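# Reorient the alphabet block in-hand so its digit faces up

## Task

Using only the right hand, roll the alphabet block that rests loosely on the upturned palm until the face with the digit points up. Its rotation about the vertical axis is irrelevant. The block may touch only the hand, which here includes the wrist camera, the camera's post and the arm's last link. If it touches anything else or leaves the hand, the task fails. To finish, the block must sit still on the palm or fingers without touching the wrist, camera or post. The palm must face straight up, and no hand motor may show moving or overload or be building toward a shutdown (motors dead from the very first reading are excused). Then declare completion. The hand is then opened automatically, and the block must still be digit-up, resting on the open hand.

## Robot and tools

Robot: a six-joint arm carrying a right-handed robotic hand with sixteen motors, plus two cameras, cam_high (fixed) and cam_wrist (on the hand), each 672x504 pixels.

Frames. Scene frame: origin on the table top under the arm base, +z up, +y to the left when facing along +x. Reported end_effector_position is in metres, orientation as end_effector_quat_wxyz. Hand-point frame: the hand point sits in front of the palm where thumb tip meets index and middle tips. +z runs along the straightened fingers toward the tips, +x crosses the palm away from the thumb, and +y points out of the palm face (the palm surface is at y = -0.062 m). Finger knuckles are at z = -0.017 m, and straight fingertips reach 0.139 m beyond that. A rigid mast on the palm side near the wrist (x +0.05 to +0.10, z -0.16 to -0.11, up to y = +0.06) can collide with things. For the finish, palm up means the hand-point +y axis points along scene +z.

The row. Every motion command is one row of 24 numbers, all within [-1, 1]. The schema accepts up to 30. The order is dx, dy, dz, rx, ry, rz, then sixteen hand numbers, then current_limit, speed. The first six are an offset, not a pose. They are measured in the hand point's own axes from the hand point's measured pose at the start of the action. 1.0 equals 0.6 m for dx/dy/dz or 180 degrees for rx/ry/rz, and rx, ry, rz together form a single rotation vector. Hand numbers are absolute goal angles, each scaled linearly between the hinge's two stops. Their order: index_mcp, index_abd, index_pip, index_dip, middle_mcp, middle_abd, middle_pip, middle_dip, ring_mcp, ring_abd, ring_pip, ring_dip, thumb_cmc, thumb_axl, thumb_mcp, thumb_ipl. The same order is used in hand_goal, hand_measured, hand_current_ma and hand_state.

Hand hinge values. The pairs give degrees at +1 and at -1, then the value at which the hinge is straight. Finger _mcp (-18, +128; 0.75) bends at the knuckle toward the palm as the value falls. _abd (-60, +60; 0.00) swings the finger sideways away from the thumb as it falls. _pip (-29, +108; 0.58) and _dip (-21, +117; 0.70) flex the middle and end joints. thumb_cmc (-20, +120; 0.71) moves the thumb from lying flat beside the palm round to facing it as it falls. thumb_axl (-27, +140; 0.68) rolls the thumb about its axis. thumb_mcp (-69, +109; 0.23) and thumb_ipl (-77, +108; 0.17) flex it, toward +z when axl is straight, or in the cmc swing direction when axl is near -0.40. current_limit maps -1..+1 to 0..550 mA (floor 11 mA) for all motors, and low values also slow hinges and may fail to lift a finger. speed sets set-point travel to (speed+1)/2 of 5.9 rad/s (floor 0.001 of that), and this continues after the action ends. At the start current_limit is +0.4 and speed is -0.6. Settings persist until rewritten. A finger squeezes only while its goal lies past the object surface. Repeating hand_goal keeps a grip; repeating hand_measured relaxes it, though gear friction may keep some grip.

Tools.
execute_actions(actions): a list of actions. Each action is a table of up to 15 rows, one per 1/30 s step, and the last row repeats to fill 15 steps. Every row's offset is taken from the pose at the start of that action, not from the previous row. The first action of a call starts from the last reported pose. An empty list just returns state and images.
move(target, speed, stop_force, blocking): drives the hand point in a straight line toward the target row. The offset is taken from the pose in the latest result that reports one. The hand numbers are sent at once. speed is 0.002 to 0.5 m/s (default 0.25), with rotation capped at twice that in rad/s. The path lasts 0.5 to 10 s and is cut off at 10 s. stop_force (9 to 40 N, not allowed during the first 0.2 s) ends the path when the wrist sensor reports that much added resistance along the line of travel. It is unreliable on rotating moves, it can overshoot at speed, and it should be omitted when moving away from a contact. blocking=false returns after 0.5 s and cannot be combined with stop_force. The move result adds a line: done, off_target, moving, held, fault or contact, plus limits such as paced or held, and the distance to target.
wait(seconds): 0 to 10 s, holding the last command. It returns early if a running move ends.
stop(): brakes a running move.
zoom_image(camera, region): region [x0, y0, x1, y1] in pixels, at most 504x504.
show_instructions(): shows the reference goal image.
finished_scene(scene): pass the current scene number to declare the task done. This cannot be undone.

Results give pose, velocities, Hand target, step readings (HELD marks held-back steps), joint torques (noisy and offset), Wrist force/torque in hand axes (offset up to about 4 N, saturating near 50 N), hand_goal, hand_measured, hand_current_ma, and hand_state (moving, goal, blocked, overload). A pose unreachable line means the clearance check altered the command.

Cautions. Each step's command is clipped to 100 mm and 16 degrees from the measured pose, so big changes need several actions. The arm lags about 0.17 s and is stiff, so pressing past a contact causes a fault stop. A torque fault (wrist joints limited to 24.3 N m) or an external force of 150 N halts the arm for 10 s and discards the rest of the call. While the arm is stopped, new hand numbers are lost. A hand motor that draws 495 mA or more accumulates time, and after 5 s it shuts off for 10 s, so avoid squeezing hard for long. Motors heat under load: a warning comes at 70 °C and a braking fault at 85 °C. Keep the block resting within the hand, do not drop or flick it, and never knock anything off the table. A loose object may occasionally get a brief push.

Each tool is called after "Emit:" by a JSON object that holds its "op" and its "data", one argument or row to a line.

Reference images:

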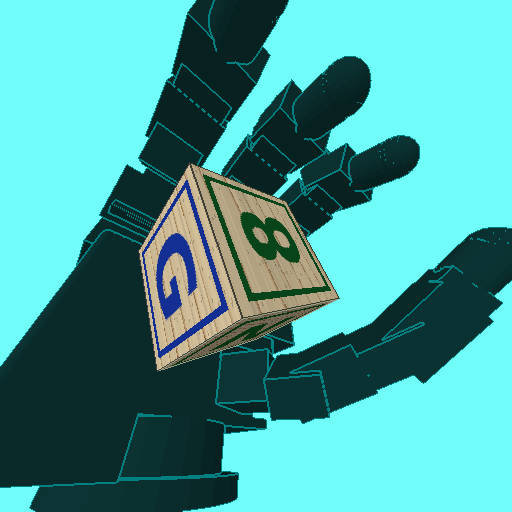

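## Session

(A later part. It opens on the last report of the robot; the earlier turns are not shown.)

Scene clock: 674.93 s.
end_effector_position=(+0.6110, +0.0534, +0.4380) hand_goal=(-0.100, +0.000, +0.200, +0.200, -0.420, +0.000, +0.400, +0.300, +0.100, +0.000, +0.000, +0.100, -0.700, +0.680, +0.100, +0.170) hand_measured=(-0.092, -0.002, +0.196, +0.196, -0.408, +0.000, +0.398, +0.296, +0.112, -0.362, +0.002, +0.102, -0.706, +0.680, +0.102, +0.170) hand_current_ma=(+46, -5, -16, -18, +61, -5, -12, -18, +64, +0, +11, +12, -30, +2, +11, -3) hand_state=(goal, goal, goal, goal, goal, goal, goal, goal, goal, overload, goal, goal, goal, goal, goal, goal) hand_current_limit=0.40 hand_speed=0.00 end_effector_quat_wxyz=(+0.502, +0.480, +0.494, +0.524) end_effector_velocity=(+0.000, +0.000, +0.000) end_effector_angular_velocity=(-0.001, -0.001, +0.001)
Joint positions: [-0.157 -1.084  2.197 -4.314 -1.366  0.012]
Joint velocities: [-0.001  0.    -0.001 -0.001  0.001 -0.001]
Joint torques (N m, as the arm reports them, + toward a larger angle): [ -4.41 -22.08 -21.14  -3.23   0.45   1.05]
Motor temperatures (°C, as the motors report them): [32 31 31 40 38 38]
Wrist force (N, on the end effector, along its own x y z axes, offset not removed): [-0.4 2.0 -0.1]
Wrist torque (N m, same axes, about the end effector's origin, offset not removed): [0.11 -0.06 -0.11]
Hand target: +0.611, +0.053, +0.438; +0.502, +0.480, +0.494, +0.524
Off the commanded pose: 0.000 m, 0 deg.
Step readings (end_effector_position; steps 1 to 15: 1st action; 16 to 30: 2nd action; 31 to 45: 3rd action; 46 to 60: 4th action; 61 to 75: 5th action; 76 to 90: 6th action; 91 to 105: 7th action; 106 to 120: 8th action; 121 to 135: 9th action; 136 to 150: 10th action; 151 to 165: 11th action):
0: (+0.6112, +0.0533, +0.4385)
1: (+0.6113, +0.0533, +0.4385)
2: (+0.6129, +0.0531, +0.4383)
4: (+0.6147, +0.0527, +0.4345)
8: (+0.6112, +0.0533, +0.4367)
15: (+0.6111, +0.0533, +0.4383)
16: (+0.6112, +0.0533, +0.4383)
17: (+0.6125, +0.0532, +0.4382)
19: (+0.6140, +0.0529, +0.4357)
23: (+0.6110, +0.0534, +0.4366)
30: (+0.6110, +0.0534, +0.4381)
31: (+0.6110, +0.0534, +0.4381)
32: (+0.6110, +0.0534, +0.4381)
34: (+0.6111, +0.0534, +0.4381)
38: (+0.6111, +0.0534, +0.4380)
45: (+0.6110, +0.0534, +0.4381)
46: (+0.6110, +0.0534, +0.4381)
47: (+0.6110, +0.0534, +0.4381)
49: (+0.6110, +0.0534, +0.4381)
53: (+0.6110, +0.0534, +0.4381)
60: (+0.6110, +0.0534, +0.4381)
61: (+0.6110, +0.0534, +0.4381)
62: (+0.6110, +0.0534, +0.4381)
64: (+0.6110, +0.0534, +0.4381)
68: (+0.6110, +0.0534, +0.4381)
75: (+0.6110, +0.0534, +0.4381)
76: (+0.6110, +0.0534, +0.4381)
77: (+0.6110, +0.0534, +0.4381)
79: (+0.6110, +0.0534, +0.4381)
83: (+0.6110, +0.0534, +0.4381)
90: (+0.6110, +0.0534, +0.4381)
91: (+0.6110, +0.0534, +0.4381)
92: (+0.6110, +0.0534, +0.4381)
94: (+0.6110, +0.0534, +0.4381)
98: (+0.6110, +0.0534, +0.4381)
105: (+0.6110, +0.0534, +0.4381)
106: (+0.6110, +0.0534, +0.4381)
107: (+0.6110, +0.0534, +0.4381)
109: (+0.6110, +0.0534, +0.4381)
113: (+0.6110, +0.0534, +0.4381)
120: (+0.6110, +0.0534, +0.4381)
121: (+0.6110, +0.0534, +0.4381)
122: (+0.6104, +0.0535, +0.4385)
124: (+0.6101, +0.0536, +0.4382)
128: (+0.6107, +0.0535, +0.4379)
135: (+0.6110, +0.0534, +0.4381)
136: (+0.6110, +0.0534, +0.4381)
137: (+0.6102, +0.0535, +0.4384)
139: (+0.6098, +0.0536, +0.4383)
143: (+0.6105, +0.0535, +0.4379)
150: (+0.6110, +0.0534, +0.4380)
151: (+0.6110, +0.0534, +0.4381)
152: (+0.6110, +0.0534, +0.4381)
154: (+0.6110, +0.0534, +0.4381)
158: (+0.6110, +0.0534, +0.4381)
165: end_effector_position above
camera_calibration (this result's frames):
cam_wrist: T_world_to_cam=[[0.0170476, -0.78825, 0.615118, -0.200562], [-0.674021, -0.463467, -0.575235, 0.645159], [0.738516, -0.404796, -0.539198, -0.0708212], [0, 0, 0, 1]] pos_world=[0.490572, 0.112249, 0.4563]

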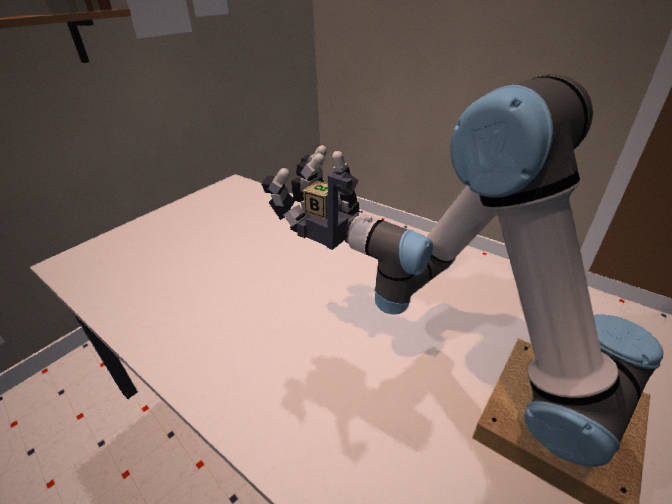

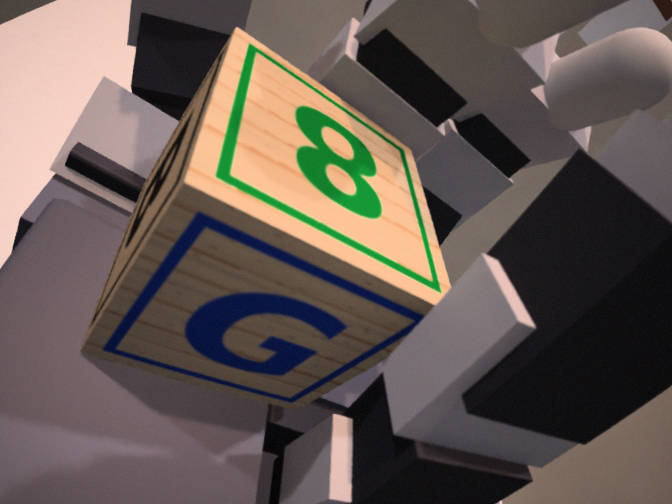

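Emit:
{"op": "execute_actions", "data": {
  "actions": [
    [[0,0,0,0,0,0,-0.1,0,0.2,0.2,-0.42,0,0.4,0.3,0.1,0,0,0.1,-0.45,0.68,0.05,0.17,0.4,-0.2]],
    [[0,0,0,0,0,0,-0.1,0,0.2,0.2,-0.52,0,0.4,0.3,0.1,0,0,0.1,-0.3,0.68,0.05,0.17,0.4,-0.2]],
    [[0,0,0,0,0,0,0.2,0,0.3,0.3,0.0,0,0.4,0.3,0.3,0,0.3,0.3,-0.1,0.5,0.05,0.17,0.4,0]],
    [[0,0,0,0,0,0,0.6,0,0.5,0.6,0.6,0,0.5,0.6,0.6,0,0.5,0.6,0.3,0.5,0.1,0.17,0.4,0]],
    [[0,0,0,0,0,0,0.6,0,0.5,0.6,0.6,0,0.5,0.6,0.6,0,0.5,0.6,0.3,0.5,0.1,0.17,0.4,0]]
  ]
}}

Scene clock: 691.73 s.
end_effector_position=(+0.6110, +0.0534, +0.4380) hand_goal=(+0.600, +0.000, +0.500, +0.600, +0.600, +0.000, +0.500, +0.600, +0.600, +0.000, +0.500, +0.600, +0.300, +0.500, +0.100, +0.170) hand_measured=(+0.608, -0.002, +0.502, +0.598, +0.610, +0.000, +0.500, +0.598, +0.608, -0.362, +0.500, +0.598, +0.308, +0.504, +0.100, +0.168) hand_current_ma=(+52, -5, +5, -11, +56, -5, +5, -11, +51, +0, +4, -11, +45, +21, -6, -8) hand_state=(goal, goal, goal, goal, goal, goal, goal, goal, goal, overload, goal, goal, goal, goal, goal, goal) hand_current_limit=0.40 hand_speed=0.00 end_effector_quat_wxyz=(+0.502, +0.480, +0.494, +0.524) end_effector_velocity=(-0.000, -0.001, +0.001) end_effector_angular_velocity=(+0.000, -0.001, -0.002)
Joint positions: [-0.157 -1.084  2.197 -4.314 -1.366  0.012]
Joint velocities: [-0.001 -0.001  0.    -0.    -0.     0.   ]
Joint torques (N m, as the arm reports them, + toward a larger angle): [  6.48 -30.5   -6.59  -2.34  -0.73  -2.18]
Motor temperatures (°C, as the motors report them): [32 31 31 40 38 38]
Wrist force (N, on the end effector, along its own x y z axes, offset not removed): [0.6 0.8 0.2]
Wrist torque (N m, same axes, about the end effector's origin, offset not removed): [-0.05 -0.26 -0.04]
Hand target: +0.611, +0.053, +0.438; +0.502, +0.480, +0.494, +0.524
Off the commanded pose: 0.000 m, 0 deg.
Step readings (end_effector_position; steps 1 to 15: 1st action; 16 to 30: 2nd action; 31 to 45: 3rd action; 46 to 60: 4th action; 61 to 75: 5th action):
0: (+0.6110, +0.0534, +0.4380)
1: (+0.6110, +0.0534, +0.4380)
2: (+0.6110, +0.0534, +0.4380)
4: (+0.6110, +0.0534, +0.4380)
8: (+0.6110, +0.0534, +0.4380)
15: (+0.6110, +0.0534, +0.4380)
16: (+0.6110, +0.0534, +0.4380)
17: (+0.6110, +0.0534, +0.4380)
19: (+0.6110, +0.0534, +0.4380)
23: (+0.6110, +0.0534, +0.4380)
30: (+0.6110, +0.0534, +0.4380)
31: (+0.6110, +0.0534, +0.4380)
32: (+0.6110, +0.0534, +0.4380)
34: (+0.6110, +0.0534, +0.4380)
38: (+0.6110, +0.0534, +0.4380)
45: (+0.6110, +0.0534, +0.4380)
46: (+0.6110, +0.0534, +0.4380)
47: (+0.6110, +0.0534, +0.4380)
49: (+0.6110, +0.0534, +0.4380)
53: (+0.6110, +0.0534, +0.4380)
60: (+0.6110, +0.0534, +0.4380)
61: (+0.6110, +0.0534, +0.4380)
62: (+0.6110, +0.0534, +0.4380)
64: (+0.6110, +0.0534, +0.4380)
68: (+0.6110, +0.0534, +0.4380)
75: end_effector_position above
camera_calibration (this result's frames):
cam_wrist: T_world_to_cam=[[0.0170319, -0.78829, 0.615068, -0.200528], [-0.674008, -0.463429, -0.57528, 0.645176], [0.738528, -0.404762, -0.539207, -0.0708445], [0, 0, 0, 1]] pos_world=[0.49059, 0.112244, 0.456296]

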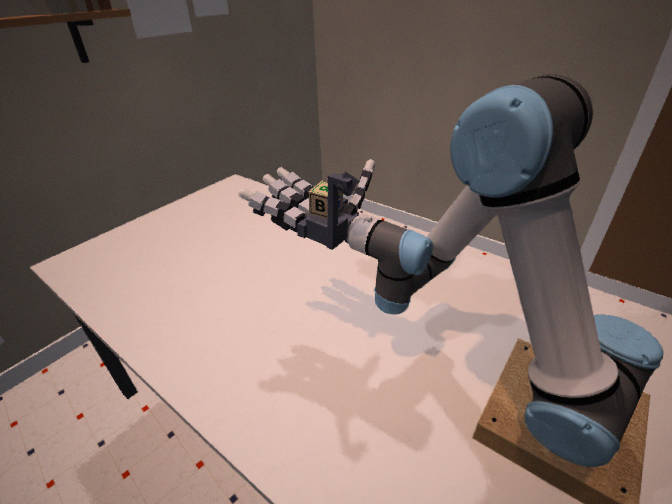

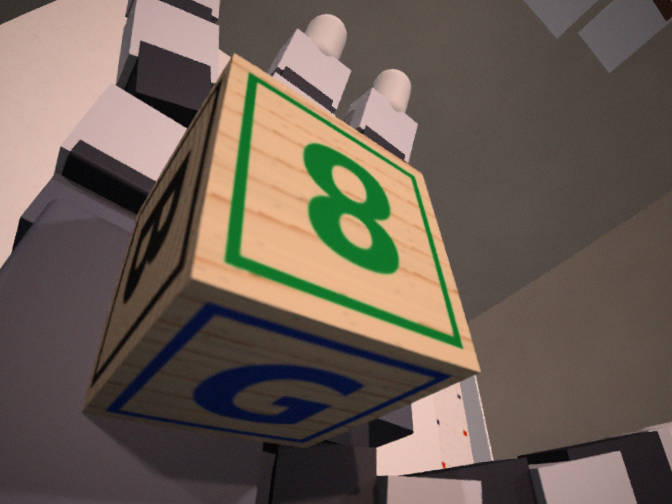

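Emit:
{"op": "execute_actions", "data": {
  "actions": [
    [[0,0,0,0.016,0,0,0.6,0,0.5,0.6,0.6,0,0.5,0.6,0.6,0,0.5,0.6,0.3,0.5,0.1,0.17,0.4,0]],
    [[0,0,0,0,0,0,0.6,0,0.5,0.6,0.6,0,0.5,0.6,0.6,0,0.5,0.6,0.3,0.5,0.1,0.17,0.4,0]],
    [[0,0,0,0,0,0,0.6,0,0.5,0.6,0.6,0,0.5,0.6,0.6,0,0.5,0.6,0.3,0.5,0.1,0.17,0.4,0]]
  ]
}}

Scene clock: 699.67 s.
end_effector_position=(+0.6110, +0.0534, +0.4381) hand_goal=(+0.600, +0.000, +0.500, +0.600, +0.600, +0.000, +0.500, +0.600, +0.600, +0.000, +0.500, +0.600, +0.300, +0.500, +0.100, +0.170) hand_measured=(+0.610, -0.002, +0.502, +0.598, +0.610, +0.000, +0.500, +0.598, +0.610, -0.362, +0.500, +0.598, +0.310, +0.504, +0.100, +0.168) hand_current_ma=(+55, -5, +5, -11, +59, -5, +5, -11, +53, +0, +4, -11, +48, +21, -6, -8) hand_state=(goal, goal, goal, goal, goal, goal, goal, goal, goal, overload, goal, goal, goal, goal, goal, goal) hand_current_limit=0.40 hand_speed=0.00 end_effector_quat_wxyz=(+0.490, +0.492, +0.507, +0.511) end_effector_velocity=(-0.000, +0.002, -0.000) end_effector_angular_velocity=(+0.000, +0.000, +0.002)
Joint positions: [-0.16  -1.127  2.222 -4.246 -1.363  0.002]
Joint velocities: [ 0.003 -0.     0.    -0.    -0.     0.   ]
Joint torques (N m, as the arm reports them, + toward a larger angle): [ -5.64 -23.14 -12.37  -3.33   0.82  -0.65]
Motor temperatures (°C, as the motors report them): [32 31 31 40 38 38]
Wrist force (N, on the end effector, along its own x y z axes, offset not removed): [-1.0 2.8 -0.1]
Wrist torque (N m, same axes, about the end effector's origin, offset not removed): [0.43 0.02 -0.09]
Hand target: +0.611, +0.053, +0.438; +0.490, +0.492, +0.507, +0.511
Off the commanded pose: 0.000 m, 0 deg.
Step readings (end_effector_position; steps 1 to 15: 1st action; 16 to 30: 2nd action; 31 to 45: 3rd action):
0: (+0.6110, +0.0534, +0.4380)
1: (+0.6109, +0.0534, +0.4381)
2: (+0.6106, +0.0535, +0.4382)
4: (+0.6106, +0.0536, +0.4381)
8: (+0.6109, +0.0535, +0.4380)
15: (+0.6110, +0.0534, +0.4380)
16: (+0.6110, +0.0534, +0.4380)
17: (+0.6110, +0.0534, +0.4380)
19: (+0.6110, +0.0534, +0.4380)
23: (+0.6110, +0.0534, +0.4380)
30: (+0.6110, +0.0534, +0.4381)
31: (+0.6110, +0.0534, +0.4381)
32: (+0.6110, +0.0534, +0.4381)
34: (+0.6110, +0.0534, +0.4381)
38: (+0.6110, +0.0534, +0.4381)
45: end_effector_position above
camera_calibration (this result's frames):
cam_wrist: T_world_to_cam=[[0.0478719, -0.787091, 0.614977, -0.219418], [-0.701593, -0.46473, -0.54018, 0.646734], [0.710968, -0.405604, -0.574465, -0.0384582], [0, 0, 0, 1]] pos_world=[0.49159, 0.112256, 0.462197]

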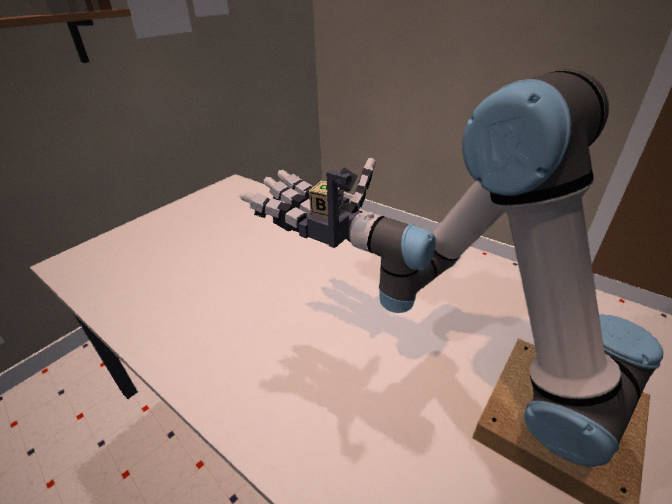

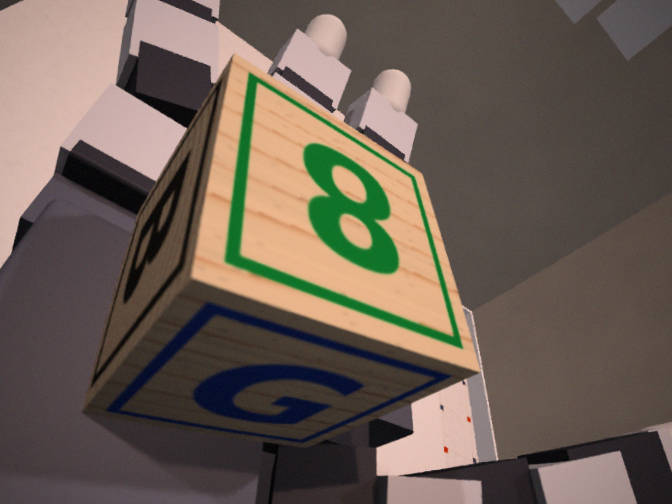

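Emit:
{"op": "finished_scene", "data": {
  "scene": 1
}}

The scene is finished: the task was done.


## Next scene

The same job, from a new start.

Emit:
{"op": "execute_actions", "data": {
  "actions": []
}}

Scene clock: 0.00 s.
end_effector_position=(+0.6149, +0.0732, +0.4571) hand_goal=(+0.046, +0.000, -0.008, +0.280, +0.046, +0.000, -0.008, +0.280, +0.046, +0.000, -0.008, +0.280, -0.104, +0.266, +0.032, -0.018) hand_measured=(+0.060, +0.000, -0.006, +0.282, +0.062, +0.000, -0.006, +0.282, +0.060, +0.000, -0.006, +0.282, -0.092, +0.270, +0.034, -0.016) hand_current_ma=(+80, +0, +13, +12, +85, +0, +13, +12, +80, +0, +13, +12, +64, +25, +11, +11) hand_state=(goal, goal, goal, goal, goal, goal, goal, goal, goal, overload, goal, goal, goal, goal, goal, goal) hand_current_limit=0.40 hand_speed=-0.60 end_effector_quat_wxyz=(+0.497, +0.460, +0.528, +0.512) end_effector_velocity=(-0.000, -0.001, +0.001) end_effector_angular_velocity=(+0.001, -0.001, -0.003)
Joint positions: [-0.146 -1.151  2.195 -4.213 -1.331 -0.054]
Joint velocities: [-0.002 -0.001  0.    -0.    -0.001  0.001]
Joint torques (N m, as the arm reports them, + toward a larger angle): no reading
Motor temperatures (°C, as the motors report them): [32 31 31 40 38 38]
Wrist force (N, on the end effector, along its own x y z axes, offset not removed): no reading
Wrist torque (N m, same axes, about the end effector's origin, offset not removed): no reading
Hand target: +0.615, +0.073, +0.457; +0.497, +0.460, +0.528, +0.512
camera_calibration (this result's frames):
cam_wrist: T_world_to_cam=[[0.069409, -0.746801, 0.661416, -0.253196], [-0.667748, -0.527358, -0.525363, 0.645985], [0.741144, -0.405195, -0.535278, -0.058812], [0, 0, 0, 1]] pos_world=[0.492518, 0.127748, 0.475363]

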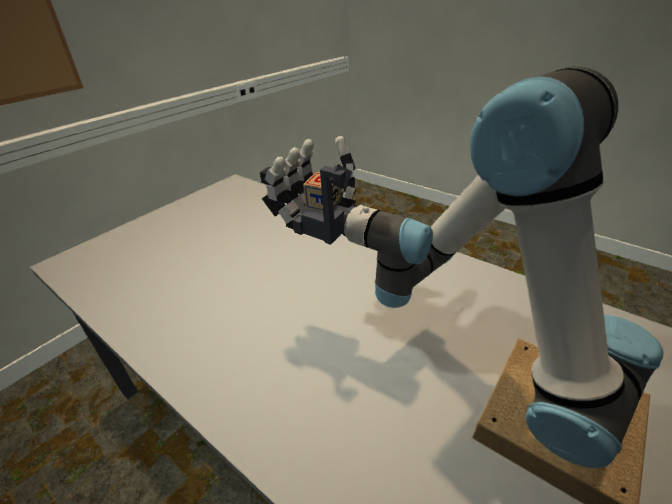

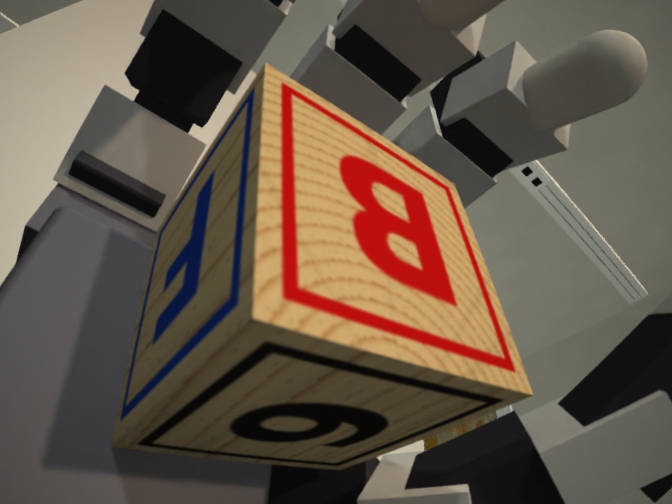

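Emit:
{"op": "show_instructions", "data": {

}}

Reference images for this scene: goal picture from the wrist camera place.

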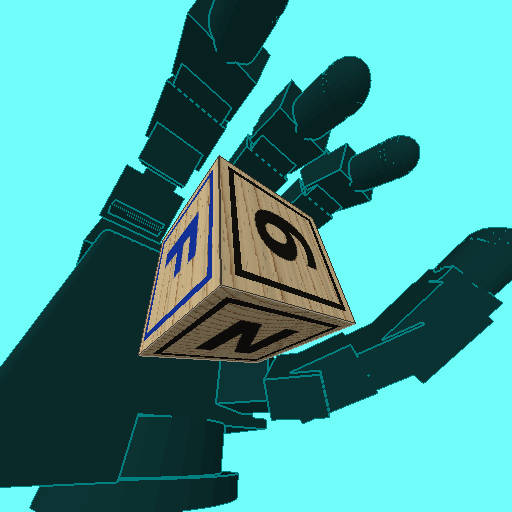

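Emit:
{"op": "execute_actions", "data": {
  "actions": [
    [[0,0,0,0,0,0,0.45,0,0.05,0.1,0.45,0,0.05,0.1,0.4,0,0.05,0.1,-0.4,0.68,-0.2,0.17,0.4,0.2]],
    [[0,0,0,0.03,0,0,0.5,0,0.05,0.1,0.5,0,0.05,0.1,0.45,0,0.05,0.1,-0.4,0.68,-0.2,0.17,0.4,0.2]],
    [[0,0,0,0.03,0,0,0.5,0,0.05,0.1,0.5,0,0.05,0.1,0.45,0,0.05,0.1,-0.4,0.68,-0.2,0.17,0.4,0.2]],
    [[0,0,0,0.015,0,0,0.5,0,0.05,0.1,0.5,0,0.05,0.1,0.45,0,0.05,0.1,-0.4,0.68,-0.2,0.17,0.4,0.2]],
    [[0,0,0,0,0,0,0.5,0,0.05,0.1,0.5,0,0.05,0.1,0.45,0,0.05,0.1,-0.4,0.68,-0.2,0.17,0.4,0.2]]
  ]
}}

Scene clock: 16.00 s.
end_effector_position=(+0.6148, +0.0731, +0.4572) hand_goal=(+0.500, +0.000, +0.050, +0.100, +0.500, +0.000, +0.050, +0.100, +0.450, +0.000, +0.050, +0.100, -0.400, +0.680, -0.200, +0.170) hand_measured=(+0.510, +0.000, +0.050, +0.102, +0.510, +0.000, +0.050, +0.102, +0.460, +0.000, +0.050, +0.102, -0.394, +0.678, -0.202, +0.166) hand_current_ma=(+55, +0, -1, +13, +57, +0, -1, +13, +53, +0, -2, +13, +28, -9, -19, -25) hand_state=(goal, goal, goal, goal, goal, goal, goal, goal, goal, overload, goal, goal, goal, goal, goal, goal) hand_current_limit=0.40 hand_speed=0.20 end_effector_quat_wxyz=(+0.441, +0.515, +0.584, +0.447) end_effector_velocity=(+0.000, -0.001, -0.000) end_effector_angular_velocity=(+0.000, +0.000, -0.001)
Joint positions: [-0.147 -1.357  2.266 -3.839 -1.349 -0.109]
Joint velocities: [-0.002  0.001 -0.    -0.001  0.001  0.   ]
Joint torques (N m, as the arm reports them, + toward a larger angle): [  9.59 -16.55  -8.01  -4.34  -0.94  -1.05]
Motor temperatures (°C, as the motors report them): [32 31 31 40 38 38]
Wrist force (N, on the end effector, along its own x y z axes, offset not removed): [0.6 -0.2 0.6]
Wrist torque (N m, same axes, about the end effector's origin, offset not removed): [-0.06 -0.21 -0.14]
Hand target: +0.615, +0.073, +0.457; +0.441, +0.515, +0.584, +0.447
Off the commanded pose: 0.000 m, 0 deg.
Step readings (end_effector_position; steps 1 to 15: 1st action; 16 to 30: 2nd action; 31 to 45: 3rd action; 46 to 60: 4th action; 61 to 75: 5th action):
0: (+0.6149, +0.0732, +0.4571)
1: (+0.6149, +0.0732, +0.4571)
2: (+0.6149, +0.0732, +0.4571)
4: (+0.6149, +0.0732, +0.4571)
8: (+0.6149, +0.0732, +0.4571)
15: (+0.6149, +0.0732, +0.4571)
16: (+0.6148, +0.0732, +0.4571)
17: (+0.6137, +0.0734, +0.4575)
19: (+0.6131, +0.0736, +0.4579)
23: (+0.6143, +0.0733, +0.4571)
30: (+0.6149, +0.0732, +0.4571)
31: (+0.6148, +0.0732, +0.4571)
32: (+0.6136, +0.0733, +0.4578)
34: (+0.6129, +0.0735, +0.4585)
38: (+0.6142, +0.0733, +0.4573)
45: (+0.6148, +0.0731, +0.4572)
46: (+0.6148, +0.0731, +0.4572)
47: (+0.6143, +0.0732, +0.4578)
49: (+0.6144, +0.0731, +0.4577)
53: (+0.6147, +0.0731, +0.4572)
60: (+0.6148, +0.0731, +0.4572)
61: (+0.6148, +0.0731, +0.4572)
62: (+0.6148, +0.0731, +0.4572)
64: (+0.6148, +0.0731, +0.4572)
68: (+0.6148, +0.0731, +0.4572)
75: end_effector_position above
camera_calibration (this result's frames):
cam_wrist: T_world_to_cam=[[0.211674, -0.735862, 0.643196, -0.333221], [-0.775908, -0.526691, -0.347223, 0.63093], [0.594274, -0.425562, -0.682448, 0.100395], [0, 0, 0, 1]] pos_world=[0.500416, 0.129824, 0.501914]

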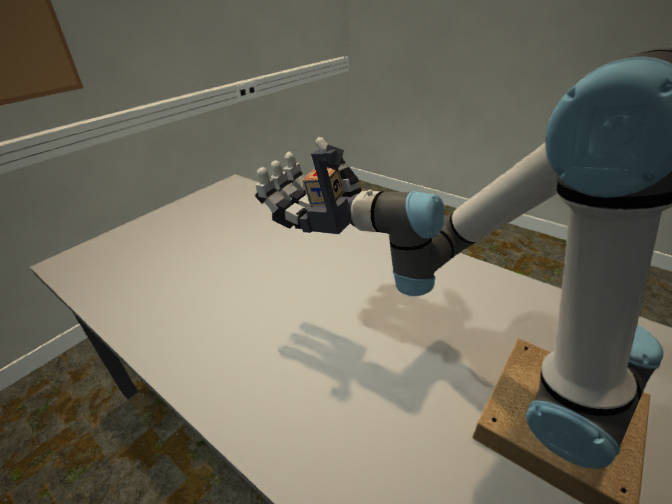

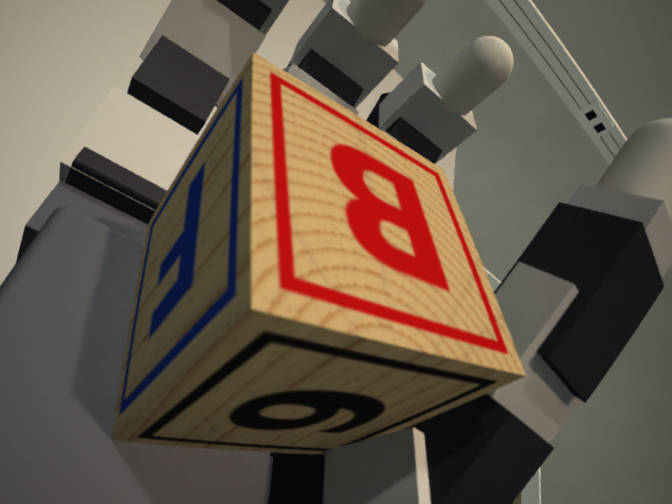

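Emit:
{"op": "execute_actions", "data": {
  "actions": [
    [[0,0,0,0.035,0,0,0.5,0,0.05,0.1,0.5,0,0.05,0.1,0.45,0,0.05,0.1,-0.4,0.68,-0.2,0.17,0.4,0.2]],
    [[0,0,0,0.025,0,0,0.5,0,0.05,0.1,0.5,0,0.05,0.1,0.45,0,0.05,0.1,-0.4,0.68,-0.2,0.17,0.4,0.2]],
    [[0,0,0,0,0,0,0.5,0,0.05,0.1,0.5,0,0.05,0.1,0.45,0,0.05,0.1,-0.4,0.68,-0.2,0.17,0.4,0.2]]
  ]
}}

Scene clock: 23.83 s.
end_effector_position=(+0.6146, +0.0732, +0.4574) hand_goal=(+0.500, +0.000, +0.050, +0.100, +0.500, +0.000, +0.050, +0.100, +0.450, +0.000, +0.050, +0.100, -0.400, +0.680, -0.200, +0.170) hand_measured=(+0.512, +0.000, +0.050, +0.102, +0.516, +0.000, +0.052, +0.102, +0.462, +0.000, +0.050, +0.102, -0.396, +0.678, -0.204, +0.166) hand_current_ma=(+67, +0, +3, +13, +86, +0, +7, +13, +74, +0, +4, +13, +25, -8, -29, -24) hand_state=(goal, goal, goal, goal, goal, goal, goal, goal, goal, overload, goal, goal, goal, goal, goal, goal) hand_current_limit=0.40 hand_speed=0.20 end_effector_quat_wxyz=(+0.391, +0.553, +0.623, +0.391) end_effector_velocity=(-0.000, -0.001, +0.001) end_effector_angular_velocity=(-0.000, -0.002, -0.001)
Joint positions: [-0.141 -1.514  2.264 -3.493 -1.378 -0.147]
Joint velocities: [-0.001 -0.002 -0.     0.     0.     0.   ]
Joint torques (N m, as the arm reports them, + toward a larger angle): [  8.43 -12.98 -20.32  -4.56   0.07  -0.18]
Motor temperatures (°C, as the motors report them): [32 31 31 40 38 38]
Wrist force (N, on the end effector, along its own x y z axes, offset not removed): [0.8 -0.4 1.6]
Wrist torque (N m, same axes, about the end effector's origin, offset not removed): [-0.04 -0.26 -0.20]
Hand target: +0.615, +0.073, +0.457; +0.391, +0.553, +0.623, +0.391
Off the commanded pose: 0.000 m, 0 deg.
Step readings (end_effector_position; steps 1 to 15: 1st action; 16 to 30: 2nd action; 31 to 45: 3rd action):
0: (+0.6148, +0.0731, +0.4572)
1: (+0.6147, +0.0731, +0.4573)
2: (+0.6135, +0.0733, +0.4588)
4: (+0.6122, +0.0735, +0.4611)
8: (+0.6137, +0.0733, +0.4577)
15: (+0.6147, +0.0731, +0.4573)
16: (+0.6147, +0.0731, +0.4575)
17: (+0.6139, +0.0732, +0.4596)
19: (+0.6134, +0.0733, +0.4602)
23: (+0.6142, +0.0732, +0.4579)
30: (+0.6146, +0.0732, +0.4573)
31: (+0.6147, +0.0731, +0.4573)
32: (+0.6147, +0.0731, +0.4573)
34: (+0.6147, +0.0731, +0.4573)
38: (+0.6146, +0.0732, +0.4575)
45: end_effector_position above
camera_calibration (this result's frames):
cam_wrist: T_world_to_cam=[[0.319792, -0.728792, 0.605472, -0.382992], [-0.830972, -0.522745, -0.190322, 0.592666], [0.455213, -0.442267, -0.772775, 0.228624], [0, 0, 0, 1]] pos_world=[0.510894, 0.131805, 0.521363]

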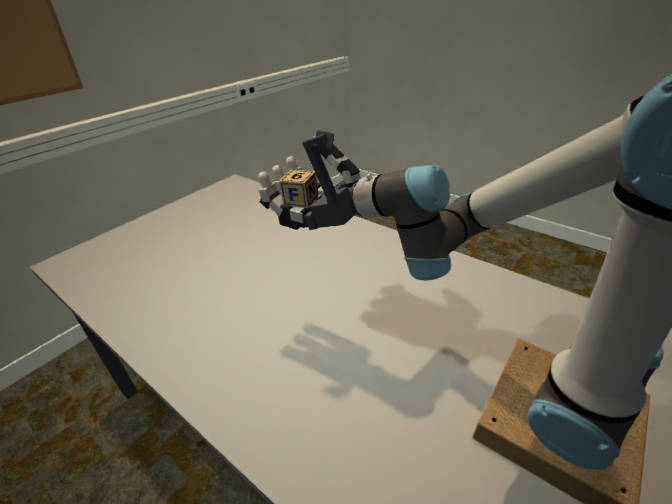

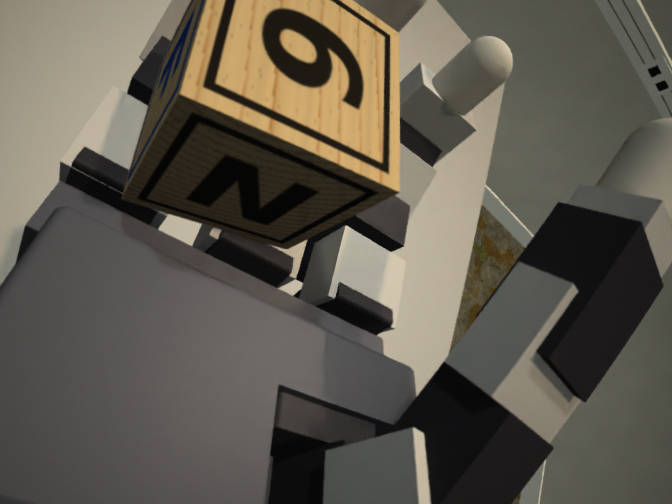

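Emit:
{"op": "move", "data": {
  "target": [0,0,0,-0.12,0,0,0.55,0,0.1,0.1,0.55,0,0.1,0.1,0.53,0,0.1,0.1,-0.3,0.68,-0.1,0.17,0.4,-0.5],
  "speed": 0.1
}}

Emit:
{"op": "zoom_image", "data": {
  "camera": "cam_high",
  "region": [230, 110, 390, 260]
}}

Scene clock: 30.33 s.
end_effector_position=(+0.6146, +0.0731, +0.4572) hand_goal=(+0.550, +0.000, +0.100, +0.100, +0.550, +0.000, +0.100, +0.100, +0.530, +0.000, +0.100, +0.100, -0.300, +0.680, -0.100, +0.170) hand_measured=(+0.558, +0.000, +0.100, +0.102, +0.562, +0.000, +0.100, +0.102, +0.540, +0.000, +0.100, +0.102, -0.300, +0.678, -0.108, +0.166) hand_current_ma=(+49, +0, +0, +13, +67, +0, +1, +13, +53, +0, +0, +13, +5, -7, -53, -24) hand_state=(goal, goal, goal, goal, goal, goal, goal, goal, goal, overload, goal, goal, goal, goal, goal, goal) hand_current_limit=0.40 hand_speed=-0.50 end_effector_quat_wxyz=(+0.488, +0.470, +0.539, +0.501) end_effector_velocity=(-0.000, +0.001, +0.002) end_effector_angular_velocity=(+0.000, -0.012, +0.002)
Joint positions: [-0.147 -1.187  2.214 -4.152 -1.332 -0.065]
Joint velocities: [ 0.001  0.006 -0.005 -0.014  0.001  0.002]
Joint torques (N m, as the arm reports them, + toward a larger angle): [  9.63 -21.41 -24.13  -3.87   1.28   2.17]
Motor temperatures (°C, as the motors report them): [32 31 31 40 38 38]
Wrist force (N, on the end effector, along its own x y z axes, offset not removed): [-1.5 0.2 1.6]
Wrist torque (N m, same axes, about the end effector's origin, offset not removed): [-0.05 0.11 -0.19]
Hand target: +0.615, +0.073, +0.457; +0.488, +0.470, +0.538, +0.501
Off the commanded pose: 0.000 m, 0 deg.
move: done
camera_calibration (this result's frames):
cam_wrist: T_world_to_cam=[[0.0951375, -0.744445, 0.660871, -0.26899], [-0.690362, -0.527635, -0.494976, 0.645835], [0.717181, -0.40915, -0.564134, -0.0303167], [0, 0, 0, 1]] pos_world=[0.493194, 0.128113, 0.480338]

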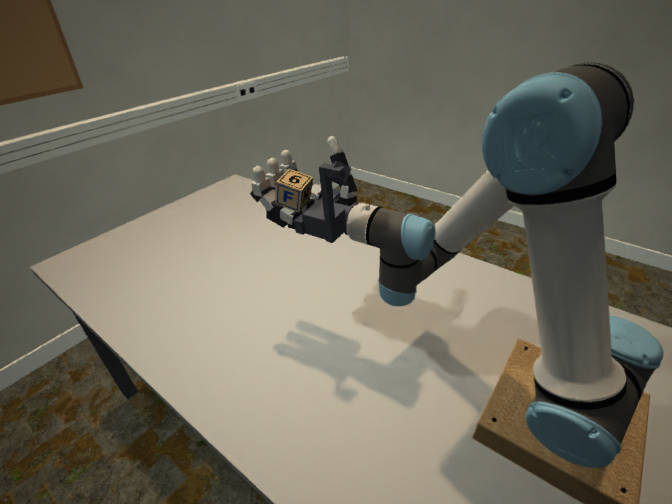

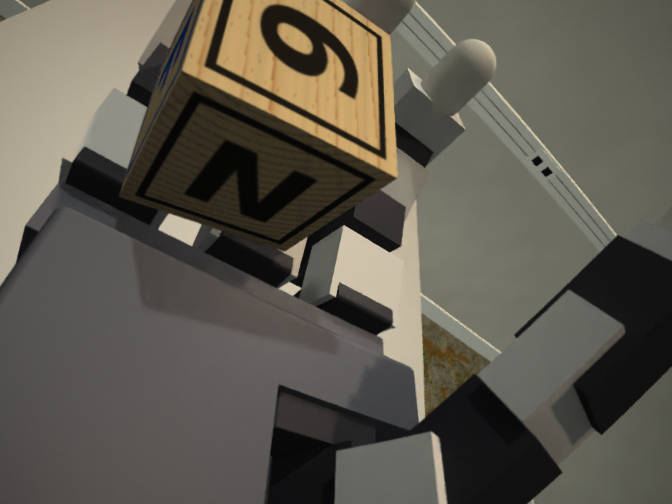

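Region (230, 110, 390, 260) of cam_high's 672x504 image, scaled by 3.150, with more detail than that image has; it fills the top 472 rows of this view, and the rest is white.

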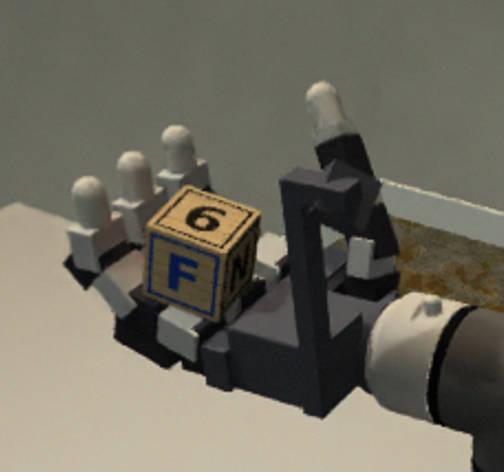

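Emit:
{"op": "execute_actions", "data": {
  "actions": [
    [[0,0,0,0,0,0.016,0.62,0,0.25,0.3,0.62,0,0.25,0.3,0.6,0,0.25,0.3,-0.1,0.6,0,0.17,0.4,-0.7]],
    [[0,0,0,0,0,0,0.68,0,0.4,0.5,0.68,0,0.4,0.5,0.67,0,0.4,0.5,0.2,0.6,0.1,0.17,0.4,-0.7]],
    [[0,0,0,0,0,0,0.74,0,0.56,0.68,0.74,0,0.56,0.68,0.74,0,0.56,0.68,0.4,0.6,0.2,0.17,0.4,-0.7]],
    [[0,0,0,0,0,0,0.74,0,0.56,0.68,0.74,0,0.56,0.68,0.74,0,0.56,0.68,0.4,0.6,0.2,0.17,0.4,-0.7]],
    [[0,0,0,0,0,0,0.74,0,0.56,0.68,0.74,0,0.56,0.68,0.74,0,0.56,0.68,0.4,0.6,0.2,0.17,0.4,-0.7]]
  ]
}}

Emit:
{"op": "zoom_image", "data": {
  "camera": "cam_high",
  "region": [220, 110, 390, 260]
}}

Scene clock: 42.40 s.
end_effector_position=(+0.6146, +0.0732, +0.4572) hand_goal=(+0.740, +0.000, +0.560, +0.680, +0.740, +0.000, +0.560, +0.680, +0.740, +0.000, +0.560, +0.680, +0.400, +0.600, +0.200, +0.170) hand_measured=(+0.748, +0.000, +0.560, +0.678, +0.752, +0.000, +0.560, +0.678, +0.750, +0.000, +0.560, +0.678, +0.410, +0.602, +0.198, +0.168) hand_current_ma=(+53, +0, +3, -11, +62, +0, +3, -11, +60, +0, +3, -11, +49, +18, -11, -13) hand_state=(goal, goal, goal, goal, goal, goal, goal, goal, goal, overload, goal, goal, goal, goal, goal, goal) hand_current_limit=0.40 hand_speed=-0.70 end_effector_quat_wxyz=(+0.475, +0.484, +0.527, +0.513) end_effector_velocity=(-0.000, +0.000, +0.000) end_effector_angular_velocity=(+0.001, -0.001, +0.001)
Joint positions: [-0.135 -1.189  2.212 -4.149 -1.344 -0.015]
Joint velocities: [ 0.     0.    -0.    -0.002  0.001  0.001]
Joint torques (N m, as the arm reports them, + toward a larger angle): [  5.52 -33.96 -22.85  -1.69  -0.6   -1.41]
Motor temperatures (°C, as the motors report them): [32 31 31 40 38 38]
Wrist force (N, on the end effector, along its own x y z axes, offset not removed): [-1.6 1.9 1.9]
Wrist torque (N m, same axes, about the end effector's origin, offset not removed): [0.15 0.09 -0.17]
Hand target: +0.615, +0.073, +0.457; +0.475, +0.484, +0.527, +0.513
Off the commanded pose: 0.000 m, 0 deg.
Step readings (end_effector_position; steps 1 to 15: 1st action; 16 to 30: 2nd action; 31 to 45: 3rd action; 46 to 60: 4th action; 61 to 75: 5th action):
0: (+0.6146, +0.0732, +0.4572)
1: (+0.6146, +0.0732, +0.4572)
2: (+0.6146, +0.0734, +0.4572)
4: (+0.6146, +0.0733, +0.4571)
8: (+0.6146, +0.0732, +0.4572)
15: (+0.6146, +0.0732, +0.4572)
16: (+0.6146, +0.0732, +0.4572)
17: (+0.6146, +0.0732, +0.4572)
19: (+0.6146, +0.0732, +0.4572)
23: (+0.6146, +0.0732, +0.4572)
30: (+0.6146, +0.0732, +0.4572)
31: (+0.6146, +0.0732, +0.4572)
32: (+0.6146, +0.0732, +0.4572)
34: (+0.6146, +0.0732, +0.4572)
38: (+0.6146, +0.0732, +0.4572)
45: (+0.6146, +0.0732, +0.4572)
46: (+0.6146, +0.0732, +0.4572)
47: (+0.6146, +0.0732, +0.4572)
49: (+0.6146, +0.0732, +0.4572)
53: (+0.6146, +0.0732, +0.4572)
60: (+0.6146, +0.0732, +0.4572)
61: (+0.6146, +0.0732, +0.4572)
62: (+0.6146, +0.0732, +0.4572)
64: (+0.6146, +0.0732, +0.4572)
68: (+0.6146, +0.0732, +0.4572)
75: end_effector_position above
camera_calibration (this result's frames):
cam_wrist: T_world_to_cam=[[0.096867, -0.776461, 0.622675, -0.250233], [-0.692974, -0.501683, -0.517784, 0.655977], [0.714425, -0.381342, -0.586665, -0.0203497], [0, 0, 0, 1]] pos_world=[0.493353, 0.127036, 0.48353]

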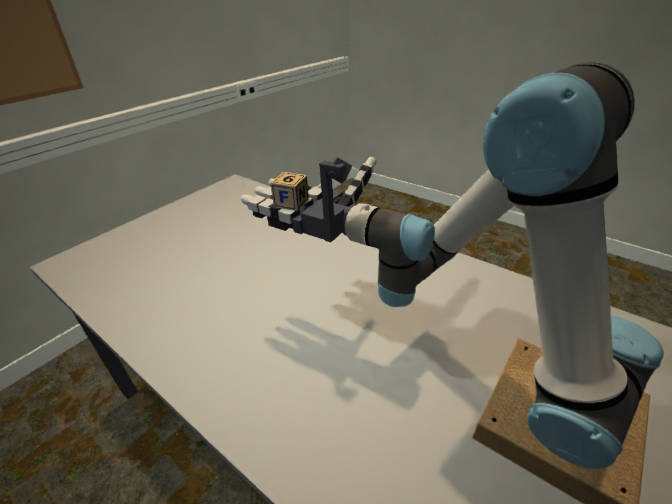

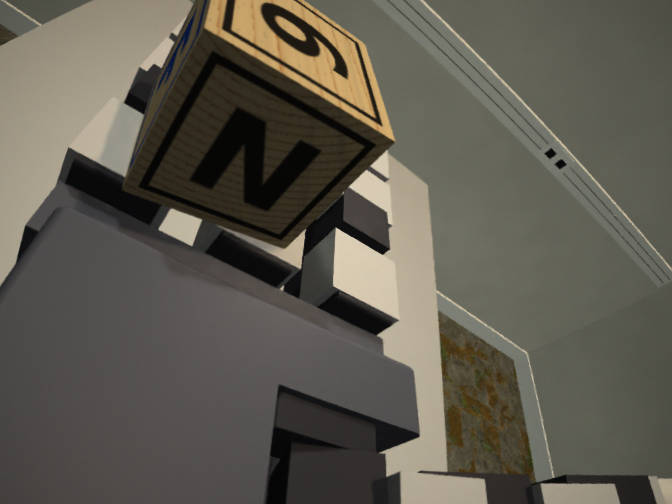

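Region (220, 110, 390, 260) of cam_high's 672x504 image, scaled by 2.965, with more detail than that image has; it fills the top 445 rows of this view, and the rest is white.

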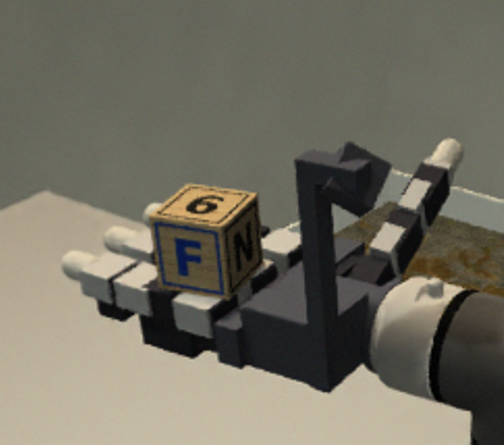

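Stable on the fully open hand.

Emit:
{"op": "finished_scene", "data": {
  "scene": 2
}}

The scene is finished: the task was done.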